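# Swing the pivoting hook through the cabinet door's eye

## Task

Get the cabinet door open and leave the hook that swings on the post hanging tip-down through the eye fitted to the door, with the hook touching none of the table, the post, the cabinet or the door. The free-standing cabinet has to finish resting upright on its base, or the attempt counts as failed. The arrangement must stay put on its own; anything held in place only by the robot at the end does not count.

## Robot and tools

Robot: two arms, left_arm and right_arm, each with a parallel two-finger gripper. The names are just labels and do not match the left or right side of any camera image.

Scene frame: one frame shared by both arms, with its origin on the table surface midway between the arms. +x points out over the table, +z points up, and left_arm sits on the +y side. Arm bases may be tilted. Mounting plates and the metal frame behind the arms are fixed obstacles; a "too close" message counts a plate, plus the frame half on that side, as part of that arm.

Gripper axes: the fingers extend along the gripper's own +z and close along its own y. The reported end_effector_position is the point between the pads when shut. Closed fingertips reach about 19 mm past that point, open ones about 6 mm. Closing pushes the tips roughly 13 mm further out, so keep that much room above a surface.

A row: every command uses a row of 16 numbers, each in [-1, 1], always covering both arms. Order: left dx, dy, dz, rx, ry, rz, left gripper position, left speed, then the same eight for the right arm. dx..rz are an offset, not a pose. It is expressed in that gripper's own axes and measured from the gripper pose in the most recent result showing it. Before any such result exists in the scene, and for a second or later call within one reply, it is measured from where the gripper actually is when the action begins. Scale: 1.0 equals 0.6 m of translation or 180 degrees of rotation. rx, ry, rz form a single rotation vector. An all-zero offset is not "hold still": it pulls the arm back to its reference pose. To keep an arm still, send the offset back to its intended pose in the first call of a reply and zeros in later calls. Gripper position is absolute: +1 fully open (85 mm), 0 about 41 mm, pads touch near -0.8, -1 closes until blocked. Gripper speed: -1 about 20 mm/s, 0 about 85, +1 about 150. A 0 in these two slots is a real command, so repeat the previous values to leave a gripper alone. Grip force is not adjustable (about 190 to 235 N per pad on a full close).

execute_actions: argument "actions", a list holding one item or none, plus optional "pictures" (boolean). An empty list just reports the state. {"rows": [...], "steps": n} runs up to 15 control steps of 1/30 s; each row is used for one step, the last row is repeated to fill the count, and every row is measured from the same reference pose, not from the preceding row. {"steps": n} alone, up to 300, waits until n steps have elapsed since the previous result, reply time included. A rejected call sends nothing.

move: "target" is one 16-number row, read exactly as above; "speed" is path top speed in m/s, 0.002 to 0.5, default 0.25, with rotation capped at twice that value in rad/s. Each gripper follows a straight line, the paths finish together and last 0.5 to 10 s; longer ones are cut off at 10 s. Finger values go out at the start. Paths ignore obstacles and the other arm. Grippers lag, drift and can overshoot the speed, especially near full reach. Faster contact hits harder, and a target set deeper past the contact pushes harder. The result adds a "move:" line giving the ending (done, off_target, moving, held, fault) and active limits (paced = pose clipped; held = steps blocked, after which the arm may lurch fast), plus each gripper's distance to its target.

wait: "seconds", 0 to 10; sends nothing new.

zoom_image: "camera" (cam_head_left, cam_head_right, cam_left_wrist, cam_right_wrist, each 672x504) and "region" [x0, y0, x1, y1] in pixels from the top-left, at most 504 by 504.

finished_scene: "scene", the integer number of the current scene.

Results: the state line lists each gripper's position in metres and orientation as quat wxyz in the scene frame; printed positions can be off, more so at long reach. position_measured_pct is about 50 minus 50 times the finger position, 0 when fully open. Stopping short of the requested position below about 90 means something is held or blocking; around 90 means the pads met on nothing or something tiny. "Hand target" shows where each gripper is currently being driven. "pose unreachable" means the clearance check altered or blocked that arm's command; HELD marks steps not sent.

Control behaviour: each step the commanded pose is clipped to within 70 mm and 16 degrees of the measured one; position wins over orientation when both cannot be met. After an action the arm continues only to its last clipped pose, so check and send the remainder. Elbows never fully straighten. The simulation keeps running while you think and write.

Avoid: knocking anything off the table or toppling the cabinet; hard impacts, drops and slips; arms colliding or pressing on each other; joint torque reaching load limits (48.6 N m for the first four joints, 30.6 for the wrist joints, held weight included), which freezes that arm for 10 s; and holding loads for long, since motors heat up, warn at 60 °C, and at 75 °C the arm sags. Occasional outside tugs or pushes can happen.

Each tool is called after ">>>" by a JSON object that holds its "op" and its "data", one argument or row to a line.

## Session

>>> {"op": "execute_actions", "data": {
  "actions": []
}}

Scene clock: 0.00 s of 4360.00 s.
left_arm: end_effector_position=(+0.4762, +0.7453, +0.2597) position_measured_pct=0.0 end_effector_quat_wxyz=(+0.382, -0.024, +0.924, +0.009) | right_arm: end_effector_position=(+0.6327, -0.4644, +0.3367) position_measured_pct=0.0 end_effector_quat_wxyz=(+0.020, -0.537, +0.843, -0.026)
Joint positions: left_arm=[-1.61   0.129  0.861  2.121  2.042  0.335 -1.389] | right_arm=[-0.075  0.428 -0.089  1.24   0.718  1.307  2.277]
Joint velocities: left_arm=[-0.    -0.    -0.     0.001 -0.    -0.001  0.001] | right_arm=[ 0.    -0.     0.    -0.     0.    -0.     0.002]
Motor temperatures (°C, as the motors report them): left_arm=[35 39 31 34 38 38 40] | right_arm=[32 31 30 32 37 38 36]
Hand target (left_arm): +0.476, +0.745, +0.260; +0.382, -0.024, +0.924, +0.009
Hand target (right_arm): +0.633, -0.464, +0.337; +0.020, -0.537, +0.843, -0.026

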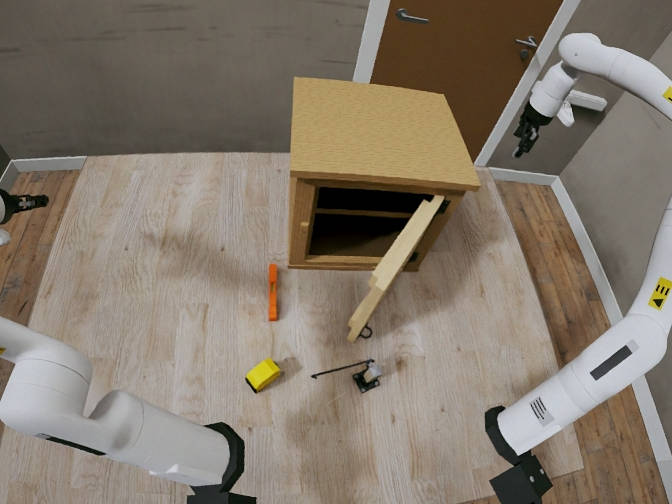

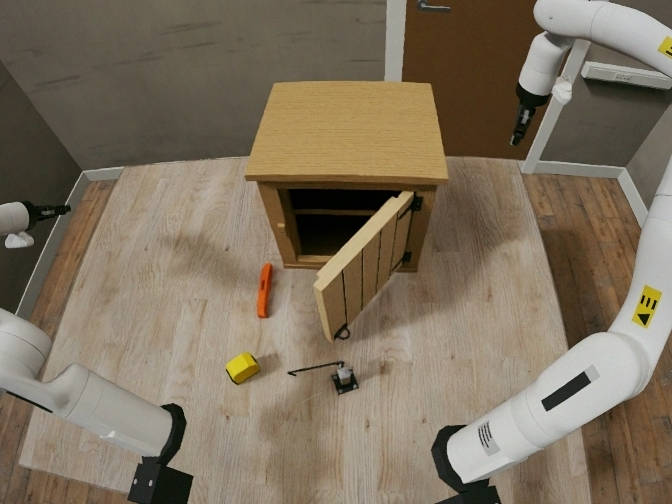

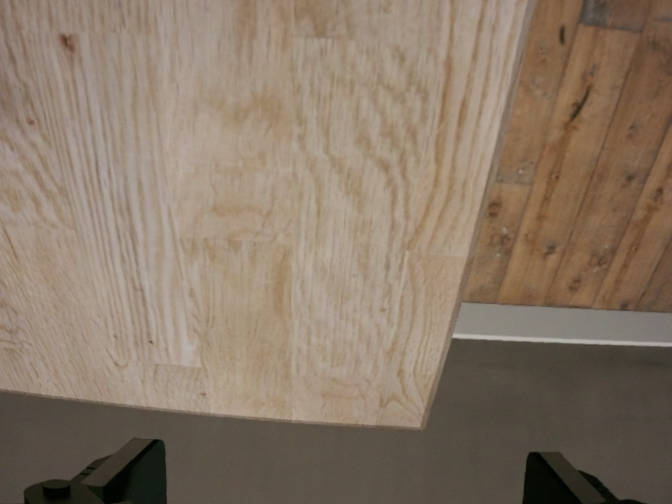

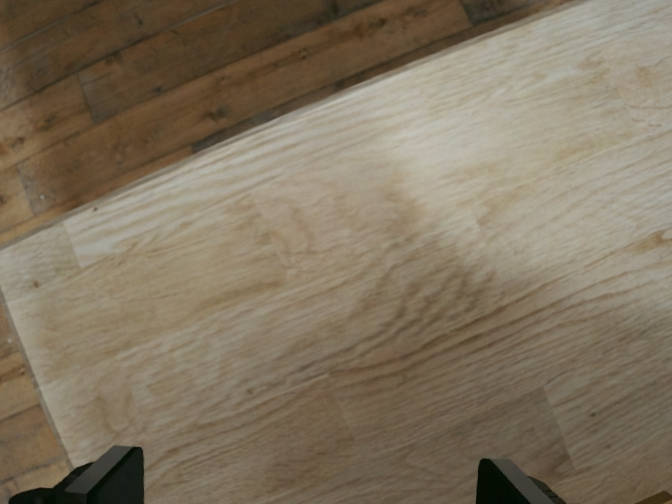

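>>> {"op": "move", "data": {
  "target": [0.278,-0.825,-0.372,0.174,0.207,0.420,1,0,-0.317,0.755,-0.267,0,0,0.567,1,0],
  "speed": 0.3
}}

Scene clock: 24.67 s of 4360.00 s.
left_arm: end_effector_position=(+0.2239, +0.2385, +0.3005) position_measured_pct=0.0 end_effector_quat_wxyz=(-0.001, +0.625, +0.781, -0.001) | right_arm: end_effector_position=(+0.2944, -0.0976, +0.4683) position_measured_pct=0.0 end_effector_quat_wxyz=(+0.035, +0.318, +0.947, -0.001)
Joint positions: left_arm=[-1.729 -0.607  2.623  2.286  2.743 -0.696 -1.69 ] | right_arm=[-1.089  0.586 -0.117  1.611  0.558  1.484 -0.627]
Joint velocities: left_arm=[-0.008 -0.004 -0.003 -0.003  0.003 -0.001 -0.003] | right_arm=[-0.     0.001  0.     0.    -0.    -0.001  0.   ]
Motor temperatures (°C, as the motors report them): left_arm=[35 39 31 34 38 38 40] | right_arm=[32 32 30 32 37 38 36]
Hand target (left_arm): +0.224, +0.239, +0.300; -0.001, +0.624, +0.781, -0.001
Hand target (right_arm): +0.294, -0.098, +0.468; +0.035, +0.318, +0.948, -0.001
Off the commanded pose (left_arm): 0.002 m, 0 deg.
Off the commanded pose (right_arm): 0.001 m, 0 deg.
After step 90, 17.97 s passed at rest.
move: done

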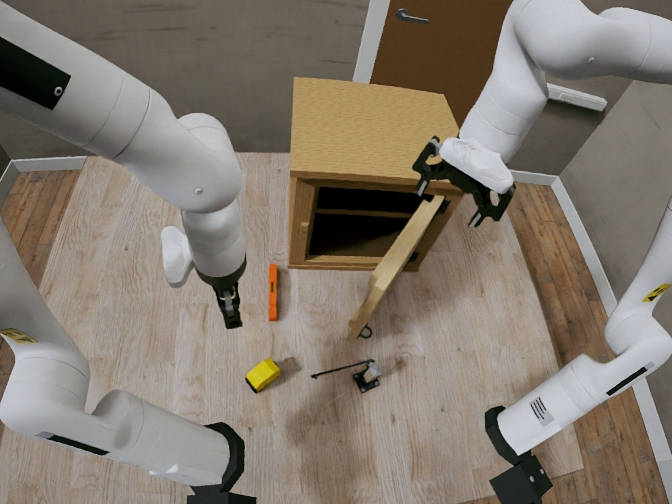

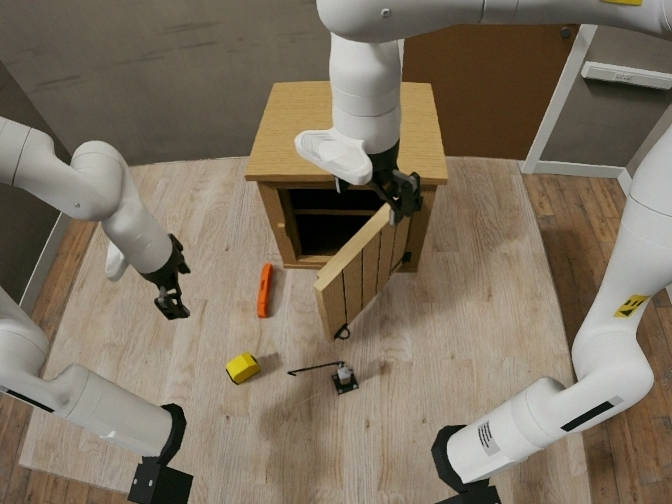

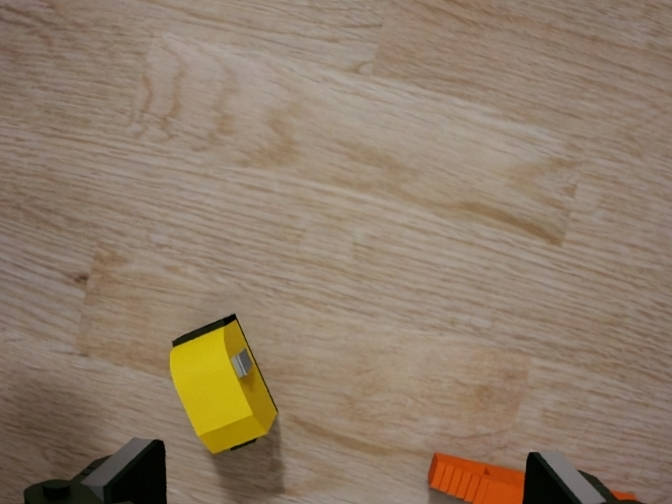

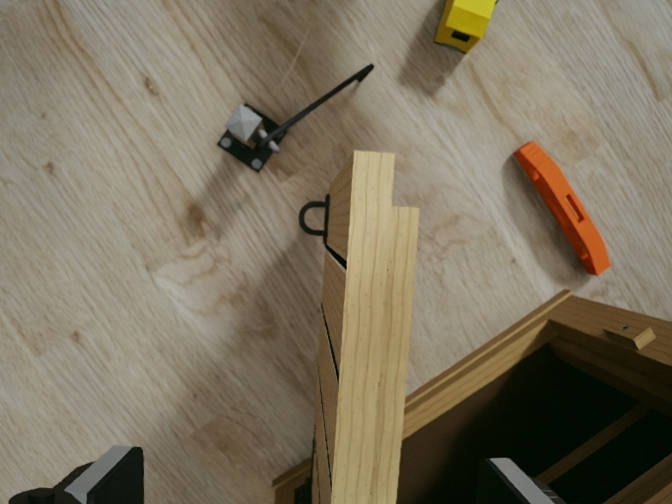

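>>> {"op": "move", "data": {
  "target": [0,0,0,0,0,0,1,0,0,0.035,0.11,0.0071,0.0211,0.022,1,0],
  "speed": 0.15
}}

Scene clock: 36.57 s of 4360.00 s.
left_arm: end_effector_position=(+0.2239, +0.2385, +0.3005) position_measured_pct=0.0 end_effector_quat_wxyz=(-0.001, +0.625, +0.781, -0.001) | right_arm: end_effector_position=(+0.3110, -0.0824, +0.4031) position_measured_pct=0.0 end_effector_quat_wxyz=(-0.000, +0.350, +0.937, +0.000)
Joint positions: left_arm=[-1.729 -0.607  2.623  2.286  2.743 -0.696 -1.69 ] | right_arm=[-0.983  0.648 -0.089  1.666  0.559  1.309 -0.649]
Joint velocities: left_arm=[ 0.     0.     0.     0.001  0.001 -0.     0.003] | right_arm=[ 0.003  0.003  0.003  0.    -0.001 -0.     0.001]
Motor temperatures (°C, as the motors report them): left_arm=[35 39 31 34 38 38 40] | right_arm=[33 32 30 33 37 38 36]
Hand target (left_arm): +0.224, +0.238, +0.300; -0.001, +0.625, +0.781, -0.001
Hand target (right_arm): +0.311, -0.082, +0.403; -0.000, +0.350, +0.937, +0.000
Off the commanded pose (left_arm): 0.000 m, 0 deg.
Off the commanded pose (right_arm): 0.000 m, 0 deg.
After step 90, 8.07 s passed at rest.
move: done

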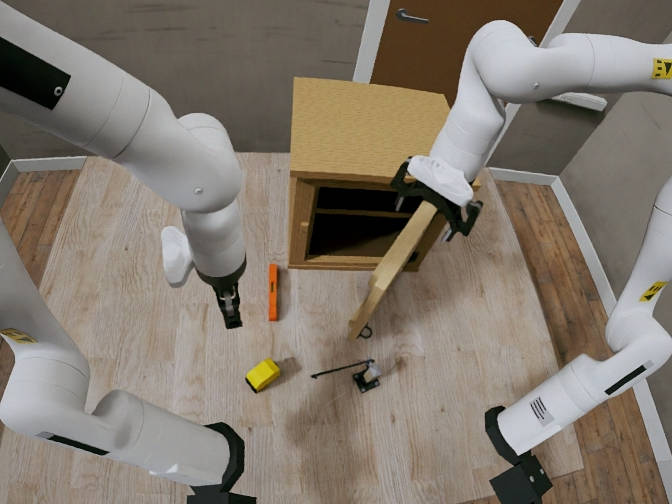

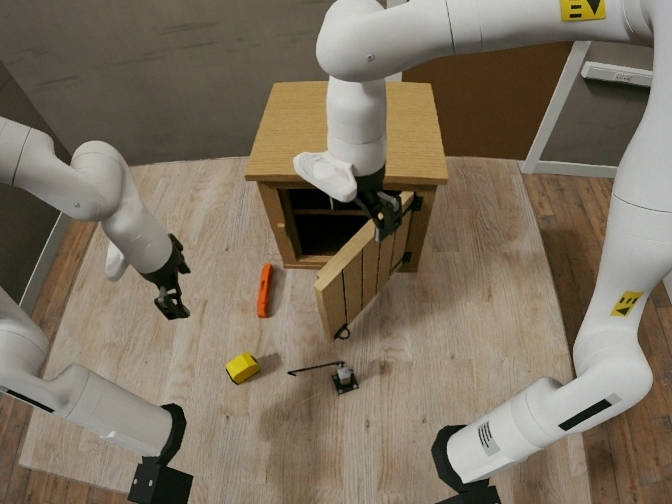

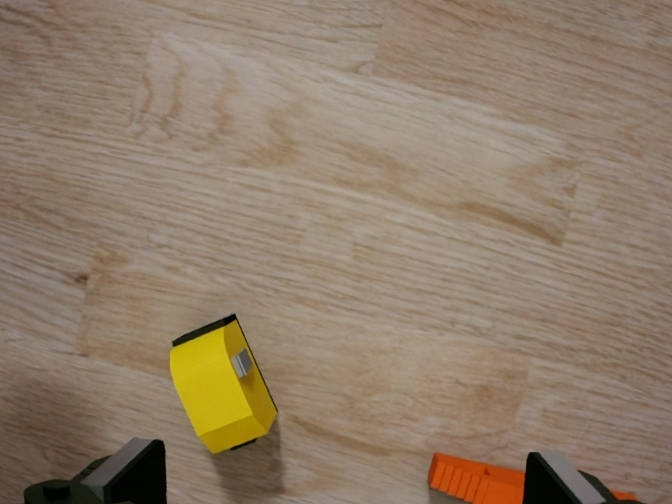

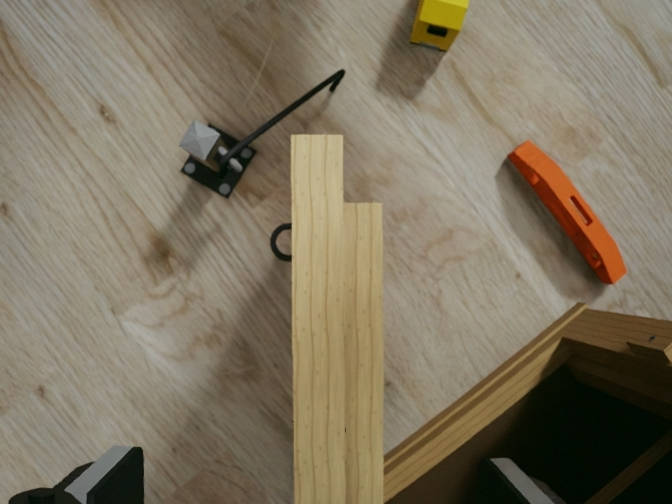

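>>> {"op": "move", "data": {
  "target": [0,0,0,0,0,0,1,0,0.067,0.01,0.1,0,0,0,1,0],
  "speed": 0.1
}}

Scene clock: 52.13 s of 4360.00 s.
left_arm: end_effector_position=(+0.2239, +0.2385, +0.3005) position_measured_pct=0.0 end_effector_quat_wxyz=(-0.001, +0.625, +0.781, -0.001) | right_arm: end_effector_position=(+0.2847, -0.0515, +0.3434) position_measured_pct=0.0 end_effector_quat_wxyz=(-0.000, +0.350, +0.937, +0.000)
Joint positions: left_arm=[-1.729 -0.607  2.623  2.286  2.743 -0.696 -1.69 ] | right_arm=[-0.993  0.765 -0.078  1.74   0.6    1.148 -0.757]
Joint velocities: left_arm=[ 0.001 -0.    -0.     0.001 -0.     0.001  0.   ] | right_arm=[-0.001  0.005  0.     0.     0.    -0.003 -0.004]
Motor temperatures (°C, as the motors report them): left_arm=[35 38 31 34 38 38 40] | right_arm=[33 32 30 33 37 38 36]
Hand target (left_arm): +0.224, +0.238, +0.300; -0.001, +0.625, +0.781, -0.001
Hand target (right_arm): +0.285, -0.051, +0.343; -0.000, +0.350, +0.937, +0.000
Off the commanded pose (left_arm): 0.000 m, 0 deg.
Off the commanded pose (right_arm): 0.000 m, 0 deg.
After step 90, 11.53 s passed at rest.
move: done

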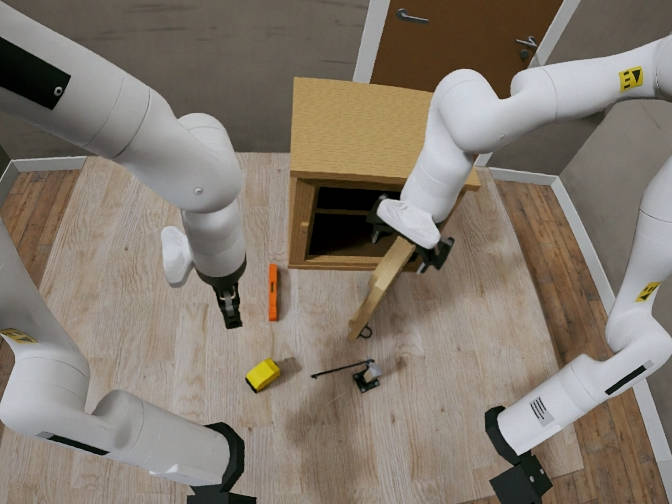

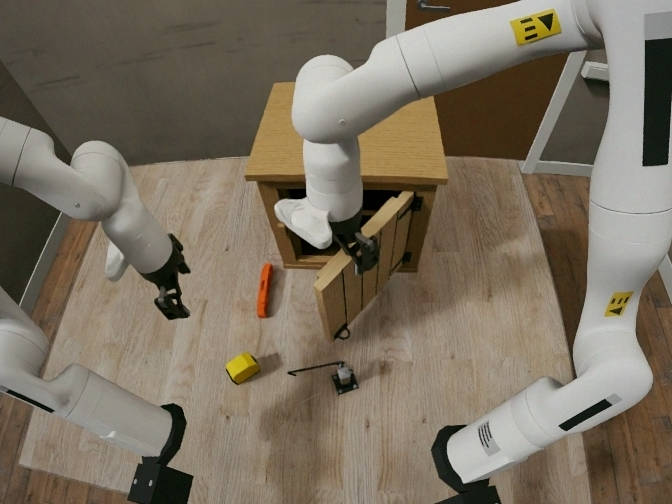

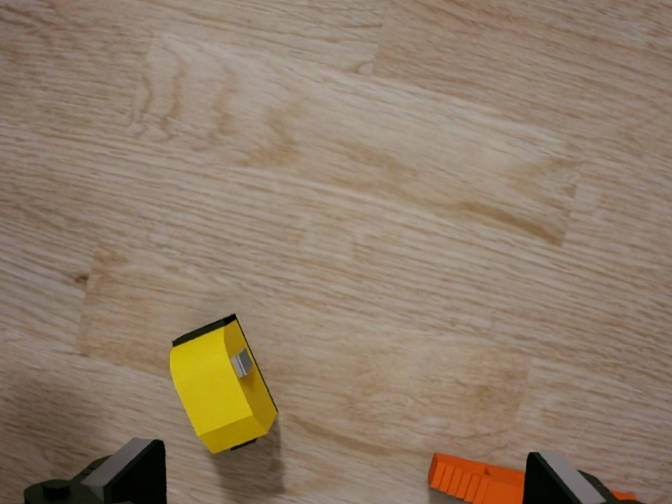

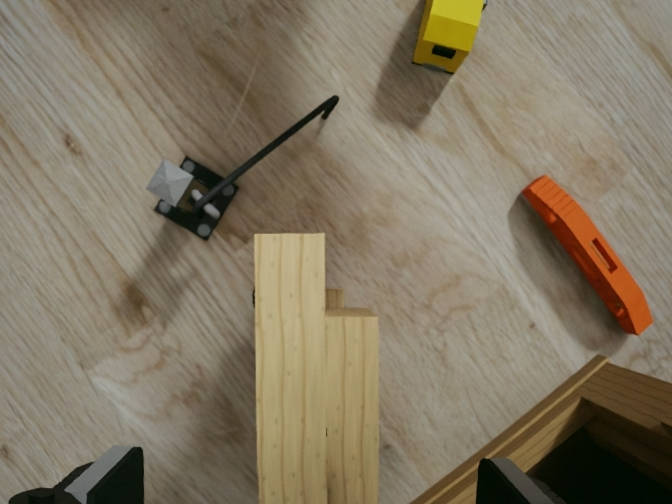

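>>> {"op": "move", "data": {
  "target": [0,0,0,0,0,0,1,0,0,0.003,0.067,0,0,0,1,0],
  "speed": 0.06
}}

>>> {"op": "move", "data": {
  "target": [0,0,0,0,0,0,1,0,0,0,0,0,0,0,0.05,0],
  "speed": 0.06
}}

Scene clock: 56.90 s of 4360.00 s.
left_arm: end_effector_position=(+0.2239, +0.2385, +0.3005) position_measured_pct=0.0 end_effector_quat_wxyz=(-0.001, +0.625, +0.781, -0.001) | right_arm: end_effector_position=(+0.2858, -0.0501, +0.3034) position_measured_pct=0.0 end_effector_quat_wxyz=(-0.000, +0.350, +0.937, +0.001)
Joint positions: left_arm=[-1.729 -0.607  2.623  2.286  2.743 -0.696 -1.69 ] | right_arm=[-0.964  0.815 -0.056  1.791  0.645  1.046 -0.788]
Joint velocities: left_arm=[ 0.     0.     0.    -0.001 -0.    -0.001  0.   ] | right_arm=[ 0.001  0.002  0.     0.    -0.     0.001 -0.   ]
Motor temperatures (°C, as the motors report them): left_arm=[35 38 31 34 38 38 40] | right_arm=[33 32 30 33 37 38 36]
Hand target (left_arm): +0.224, +0.238, +0.300; -0.001, +0.625, +0.781, -0.001
Hand target (right_arm): +0.286, -0.050, +0.303; -0.000, +0.350, +0.937, +0.000
Off the commanded pose (left_arm): 0.000 m, 0 deg.
Off the commanded pose (right_arm): 0.000 m, 0 deg.
After step 90, 0.80 s passed at rest.
move: done

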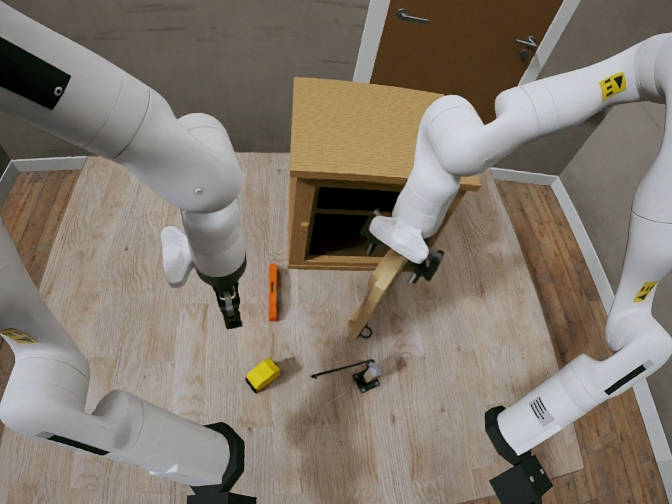

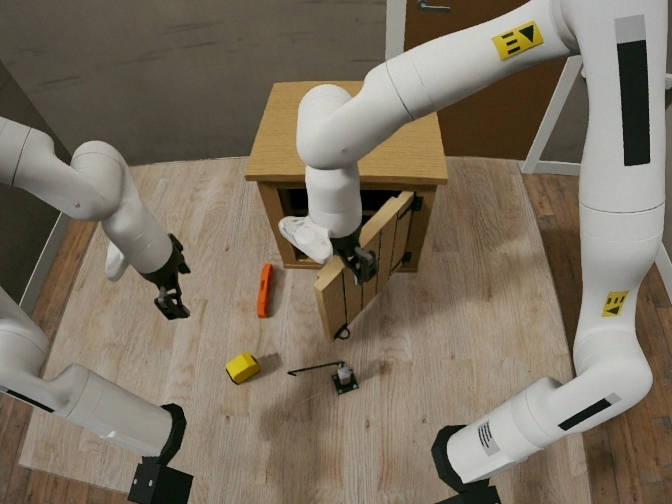

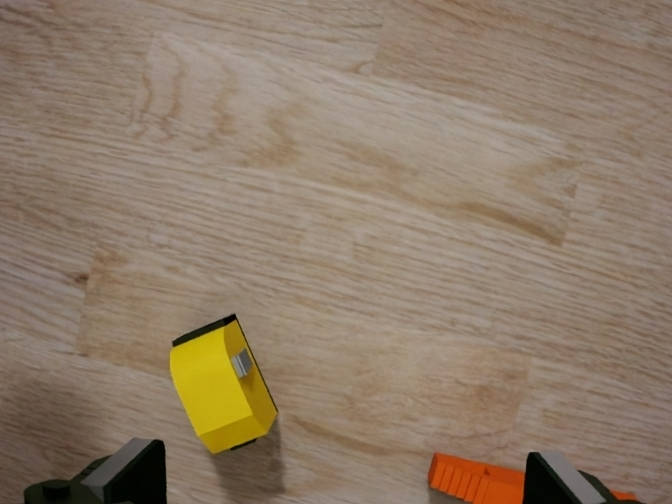

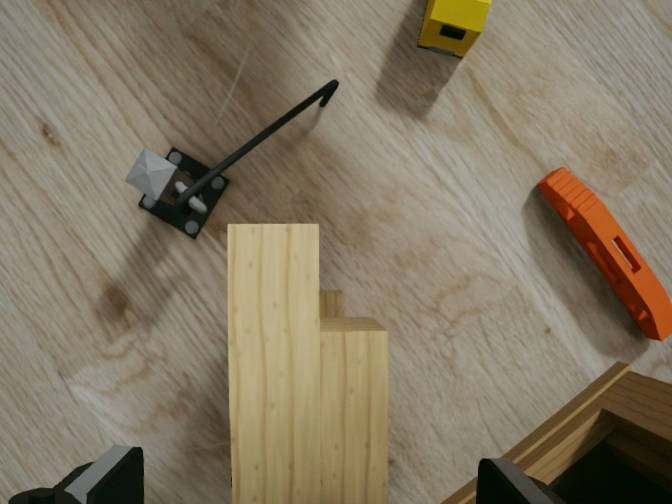

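Scene clock: 57.80 s of 4360.00 s.
left_arm: end_effector_position=(+0.2239, +0.2385, +0.3005) position_measured_pct=0.0 end_effector_quat_wxyz=(-0.001, +0.625, +0.781, -0.001) | right_arm: end_effector_position=(+0.2858, -0.0501, +0.3034) position_measured_pct=47.6 end_effector_quat_wxyz=(-0.000, +0.350, +0.937, +0.001)
Joint positions: left_arm=[-1.729 -0.607  2.623  2.286  2.743 -0.696 -1.69 ] | right_arm=[-0.964  0.815 -0.056  1.791  0.645  1.046 -0.788]
Joint velocities: left_arm=[-0.001 -0.     0.     0.    -0.001 -0.001  0.   ] | right_arm=[-0.     0.    -0.     0.001 -0.    -0.001 -0.001]
Motor temperatures (°C, as the motors report them): left_arm=[35 38 31 34 38 38 40] | right_arm=[33 32 30 33 37 38 36]
Hand target (left_arm): +0.224, +0.238, +0.300; -0.001, +0.625, +0.781, -0.001
Hand target (right_arm): +0.286, -0.050, +0.303; -0.000, +0.350, +0.937, +0.001
Off the commanded pose (left_arm): 0.000 m, 0 deg.
Off the commanded pose (right_arm): 0.000 m, 0 deg.
move: done

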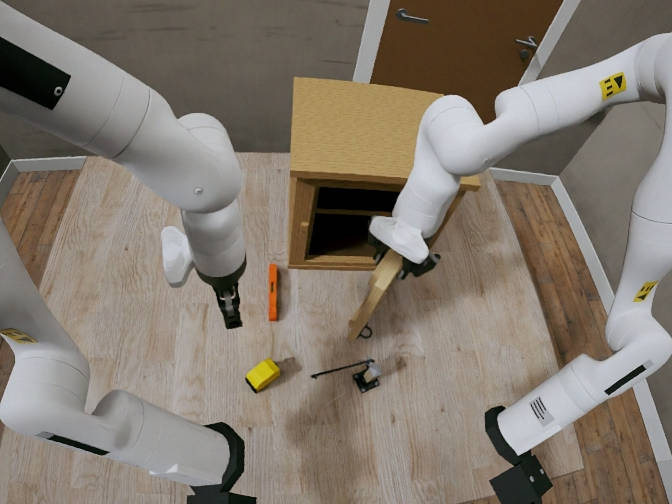

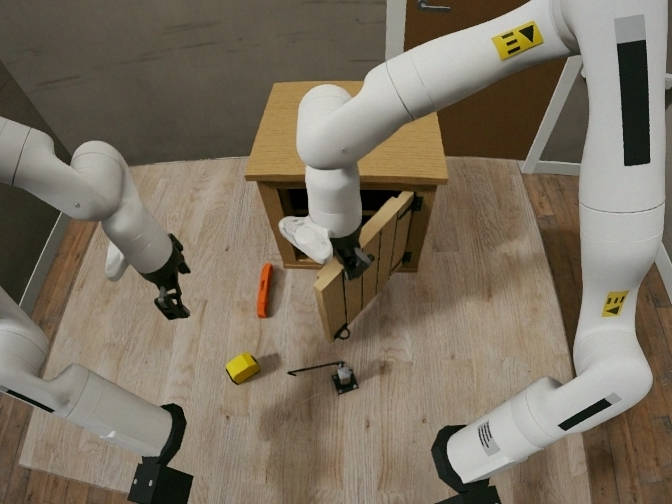

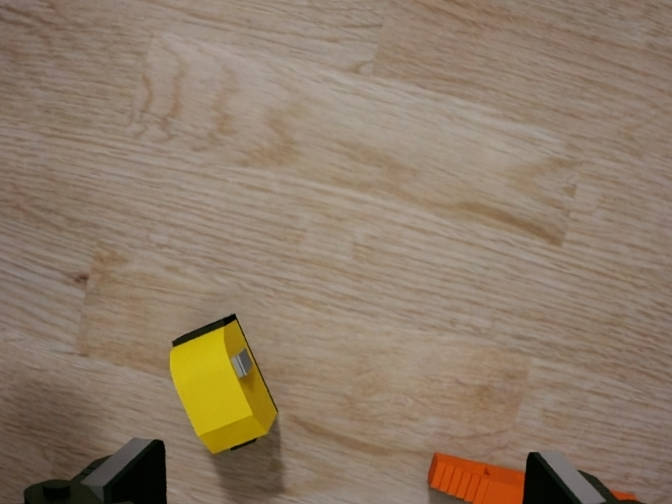

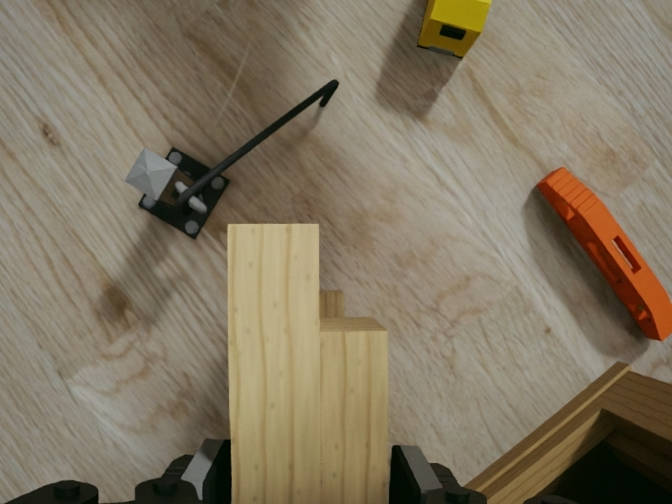

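>>> {"op": "move", "data": {
  "target": [0,0,0,0,0,0,0.2,0,-0.0091,0.0557,0,0,0,0.05,0.05,0],
  "speed": 0.05
}}

>>> {"op": "move", "data": {
  "target": [0,0,0,0,0,0,0.2,0,-0.0091,0.0557,0,0,0,0.05,0.05,0],
  "speed": 0.05
}}

>>> {"op": "move", "data": {
  "target": [-0.393,-0.214,0.083,0,0,0,0.2,0,0,0,0,0,0,0,0.05,0],
  "speed": 0.2
}}

Scene clock: 77.00 s of 4360.00 s.
left_arm: end_effector_position=(+0.2239, +0.2385, +0.3005) position_measured_pct=40.1 end_effector_quat_wxyz=(-0.001, +0.625, +0.781, -0.001) | right_arm: end_effector_position=(+0.3119, -0.0285, +0.3035) position_measured_pct=47.6 end_effector_quat_wxyz=(-0.000, +0.423, +0.906, +0.001)
Joint positions: left_arm=[-1.729 -0.607  2.623  2.286  2.743 -0.696 -1.69 ] | right_arm=[-0.959  0.86  -0.015  1.678  0.617  1.075 -0.861]
Joint velocities: left_arm=[-0.    -0.     0.    -0.001  0.001 -0.002  0.   ] | right_arm=[-0.     0.002 -0.    -0.002 -0.001  0.001  0.   ]
Motor temperatures (°C, as the motors report them): left_arm=[35 38 30 34 38 38 40] | right_arm=[33 32 30 33 37 38 36]
Hand target (left_arm): +0.224, +0.238, +0.300; -0.001, +0.625, +0.781, -0.001
Hand target (right_arm): +0.312, -0.028, +0.303; -0.000, +0.423, +0.906, +0.001
Off the commanded pose (left_arm): 0.000 m, 0 deg.
Off the commanded pose (right_arm): 0.000 m, 0 deg.
After step 90, 14.40 s passed at rest.
move: done

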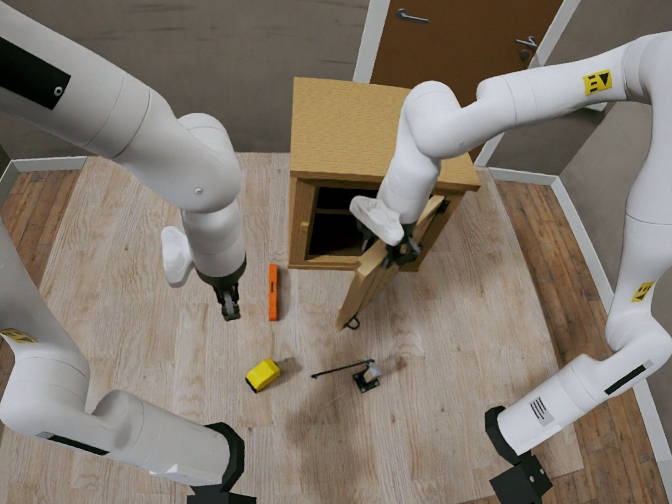

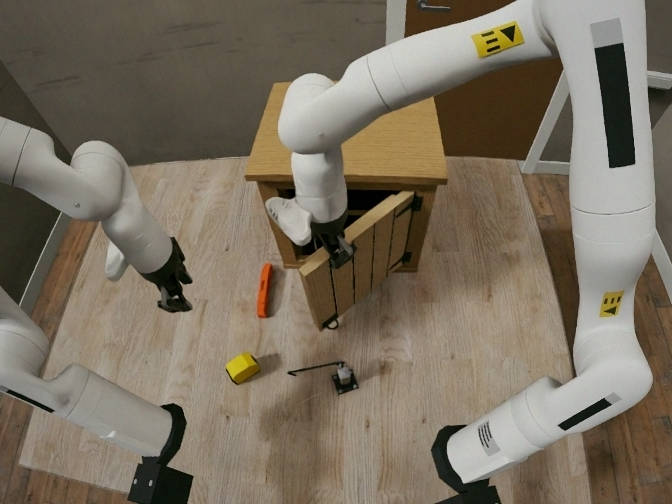

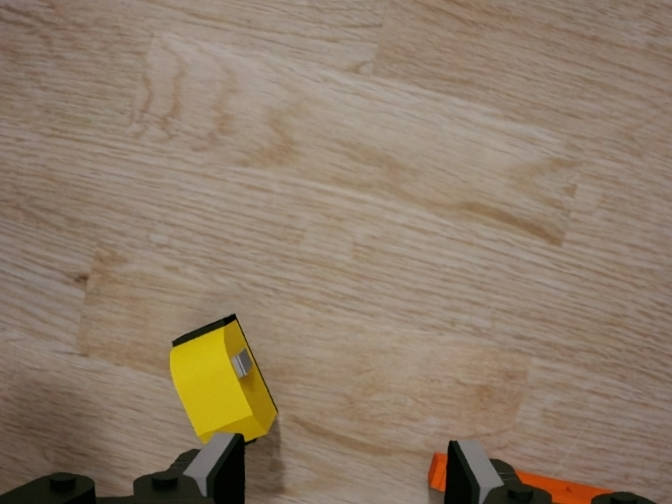

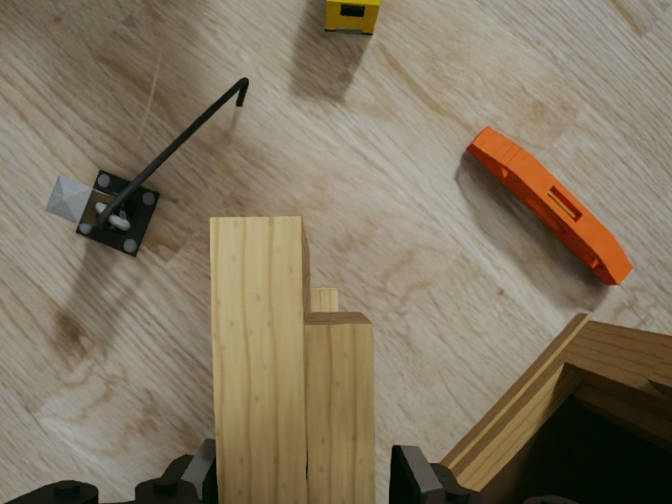

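Scene clock: 78.80 s of 4360.00 s.
left_arm: end_effector_position=(+0.2239, +0.2385, +0.3005) position_measured_pct=40.1 end_effector_quat_wxyz=(-0.001, +0.625, +0.781, -0.001) | right_arm: end_effector_position=(+0.3411, -0.0113, +0.3036) position_measured_pct=47.6 end_effector_quat_wxyz=(-0.000, +0.493, +0.870, +0.001)
Joint positions: left_arm=[-1.729 -0.607  2.623  2.286  2.743 -0.696 -1.69 ] | right_arm=[-0.948  0.901  0.024  1.565  0.587  1.108 -0.929]
Joint velocities: left_arm=[-0.001  0.    -0.     0.     0.    -0.001 -0.001] | right_arm=[-0.     0.003  0.    -0.002 -0.     0.002 -0.001]
Motor temperatures (°C, as the motors report them): left_arm=[35 38 30 34 38 38 40] | right_arm=[33 32 30 33 37 38 36]
Hand target (left_arm): +0.224, +0.238, +0.300; -0.001, +0.625, +0.781, -0.001
Hand target (right_arm): +0.341, -0.011, +0.304; -0.000, +0.493, +0.870, +0.001
Off the commanded pose (left_arm): 0.000 m, 0 deg.
Off the commanded pose (right_arm): 0.000 m, 0 deg.
move: done

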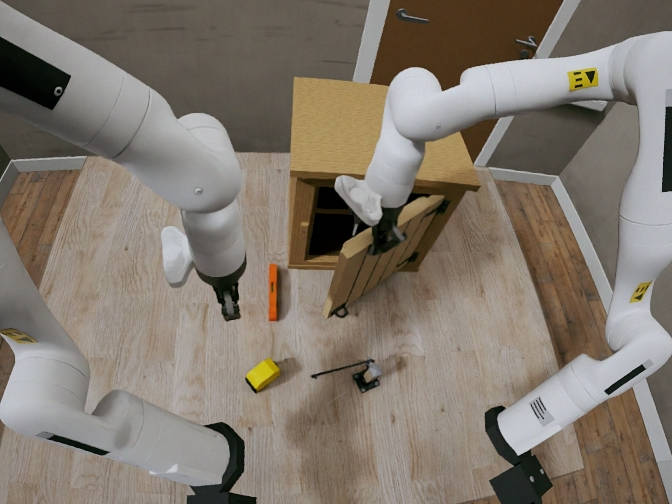

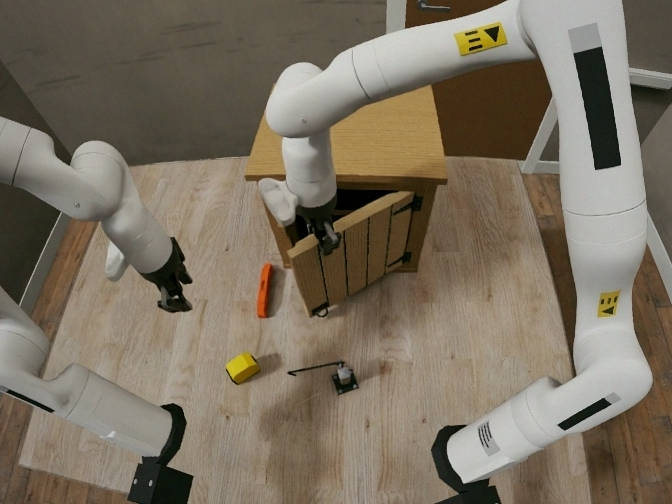

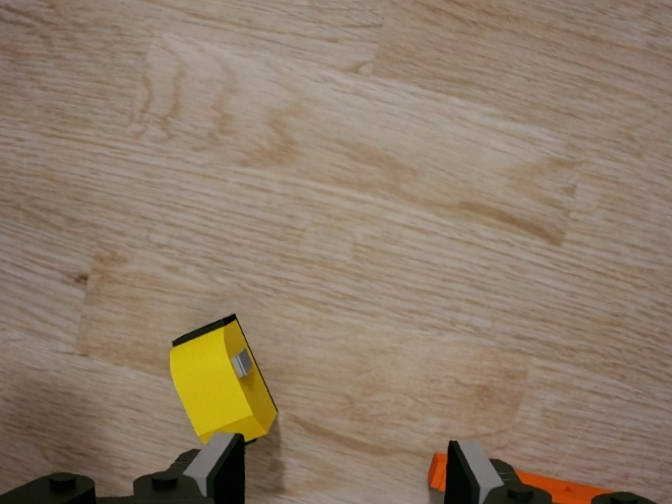

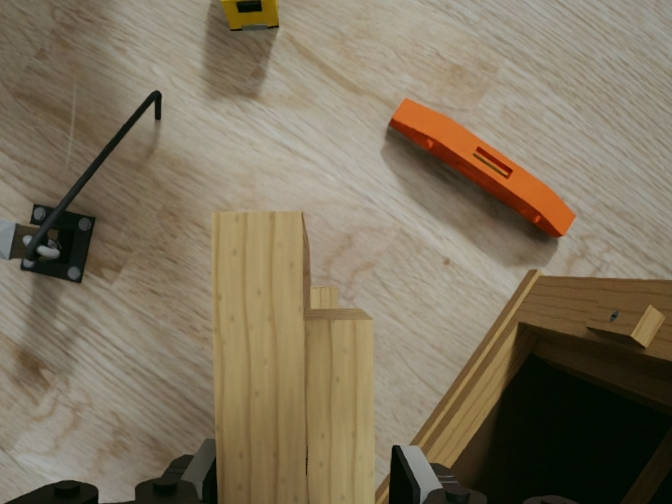

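Scene clock: 80.60 s of 4360.00 s.
left_arm: end_effector_position=(+0.1508, -0.0196, +0.2515) position_measured_pct=40.1 end_effector_quat_wxyz=(-0.001, +0.624, +0.781, -0.001) | right_arm: end_effector_position=(+0.3411, -0.0113, +0.3036) position_measured_pct=47.6 end_effector_quat_wxyz=(-0.000, +0.493, +0.870, +0.001)
Joint positions: left_arm=[-1.625 -1.193  2.866  1.723  3.002 -0.778 -1.502] | right_arm=[-0.948  0.901  0.024  1.565  0.587  1.108 -0.929]
Joint velocities: left_arm=[-0.    -0.011  0.    -0.003 -0.001 -0.003  0.002] | right_arm=[ 0.     0.001 -0.     0.    -0.     0.    -0.   ]
Motor temperatures (°C, as the motors report them): left_arm=[35 38 30 34 38 38 40] | right_arm=[33 32 30 33 37 38 36]
Hand target (left_arm): +0.151, -0.020, +0.251; -0.001, +0.625, +0.781, -0.000
Hand target (right_arm): +0.341, -0.011, +0.304; -0.000, +0.493, +0.870, +0.001
Off the commanded pose (left_arm): 0.001 m, 0 deg.
Off the commanded pose (right_arm): 0.000 m, 0 deg.
move: done

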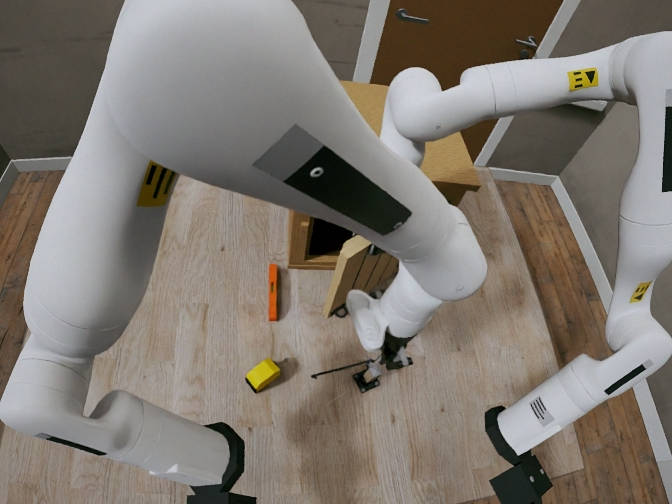

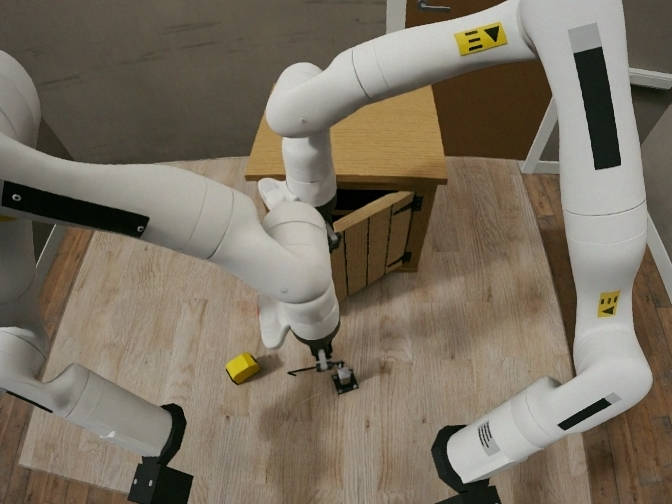

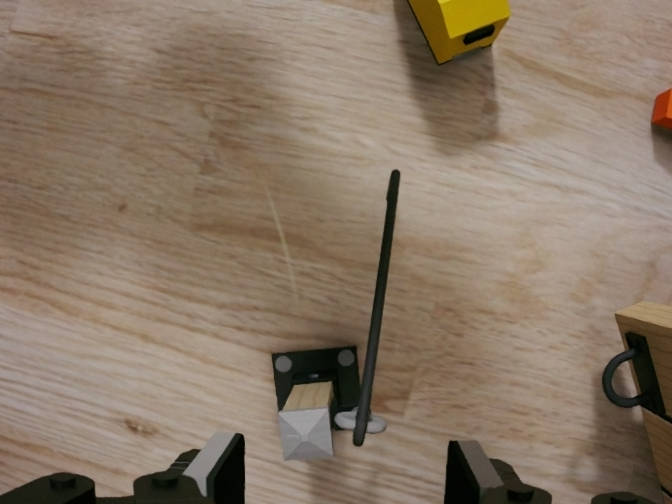

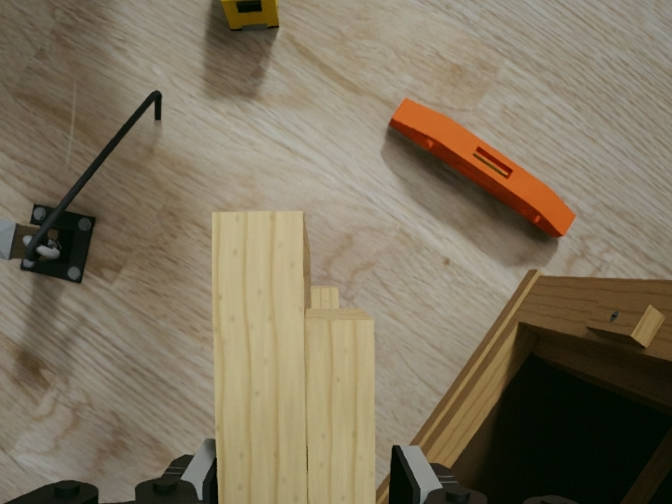

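>>> {"op": "move", "data": {
  "target": [0.055,0.023,0.25,0,0,0.061,0.2,0,-0.004,0.0312,0,0,0,0.0278,0.05,0],
  "speed": 0.1
}}

Scene clock: 114.57 s of 4360.00 s.
left_arm: end_effector_position=(+0.1576, +0.0151, +0.1018) position_measured_pct=40.1 end_effector_quat_wxyz=(-0.000, +0.696, +0.718, -0.001) | right_arm: end_effector_position=(+0.3584, -0.0037, +0.3036) position_measured_pct=47.6 end_effector_quat_wxyz=(-0.000, +0.530, +0.848, +0.001)
Joint positions: left_arm=[-1.744 -1.433  2.844  1.874  2.88  -0.362 -1.614] | right_arm=[-0.939  0.923  0.046  1.503  0.57   1.127 -0.966]
Joint velocities: left_arm=[-0.002 -0.005 -0.     0.001  0.    -0.001  0.001] | right_arm=[ 0.     0.001 -0.001 -0.    -0.    -0.001  0.   ]
Motor temperatures (°C, as the motors report them): left_arm=[35 39 30 34 38 38 40] | right_arm=[33 32 30 33 37 38 36]
Hand target (left_arm): +0.158, +0.015, +0.102; -0.000, +0.696, +0.718, -0.000
Hand target (right_arm): +0.358, -0.004, +0.304; -0.000, +0.530, +0.848, +0.001
Off the commanded pose (left_arm): 0.001 m, 0 deg.
Off the commanded pose (right_arm): 0.000 m, 0 deg.
After step 90, 29.07 s passed at rest.
move: done

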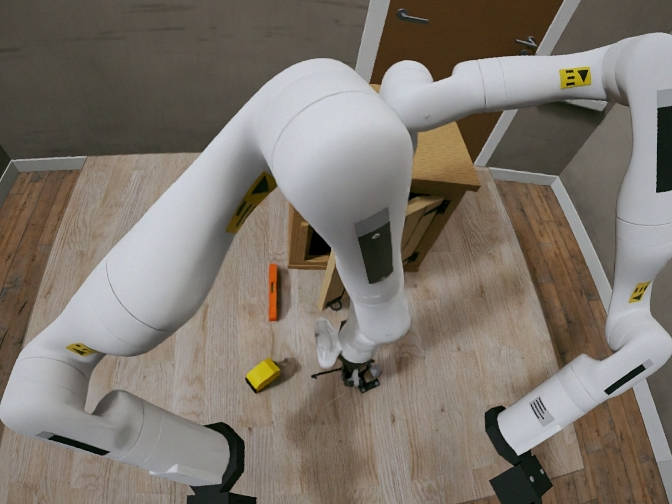

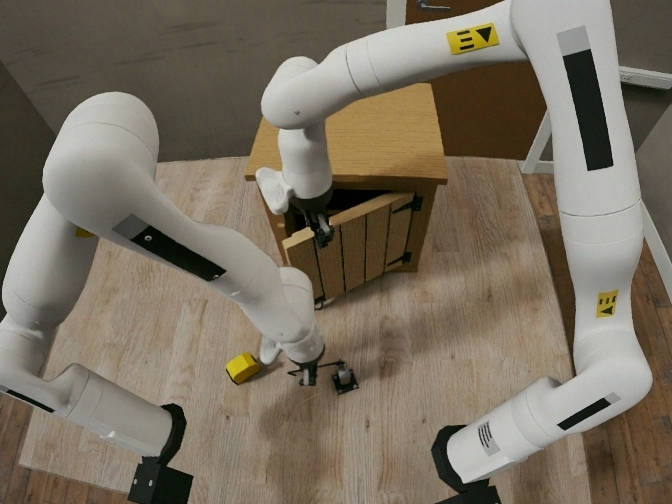

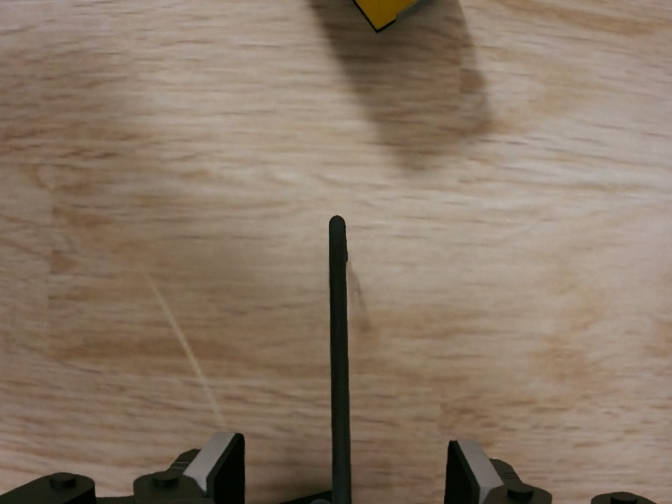

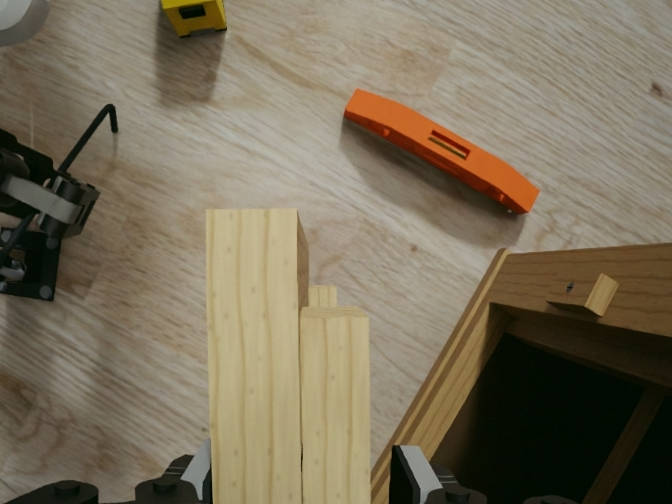

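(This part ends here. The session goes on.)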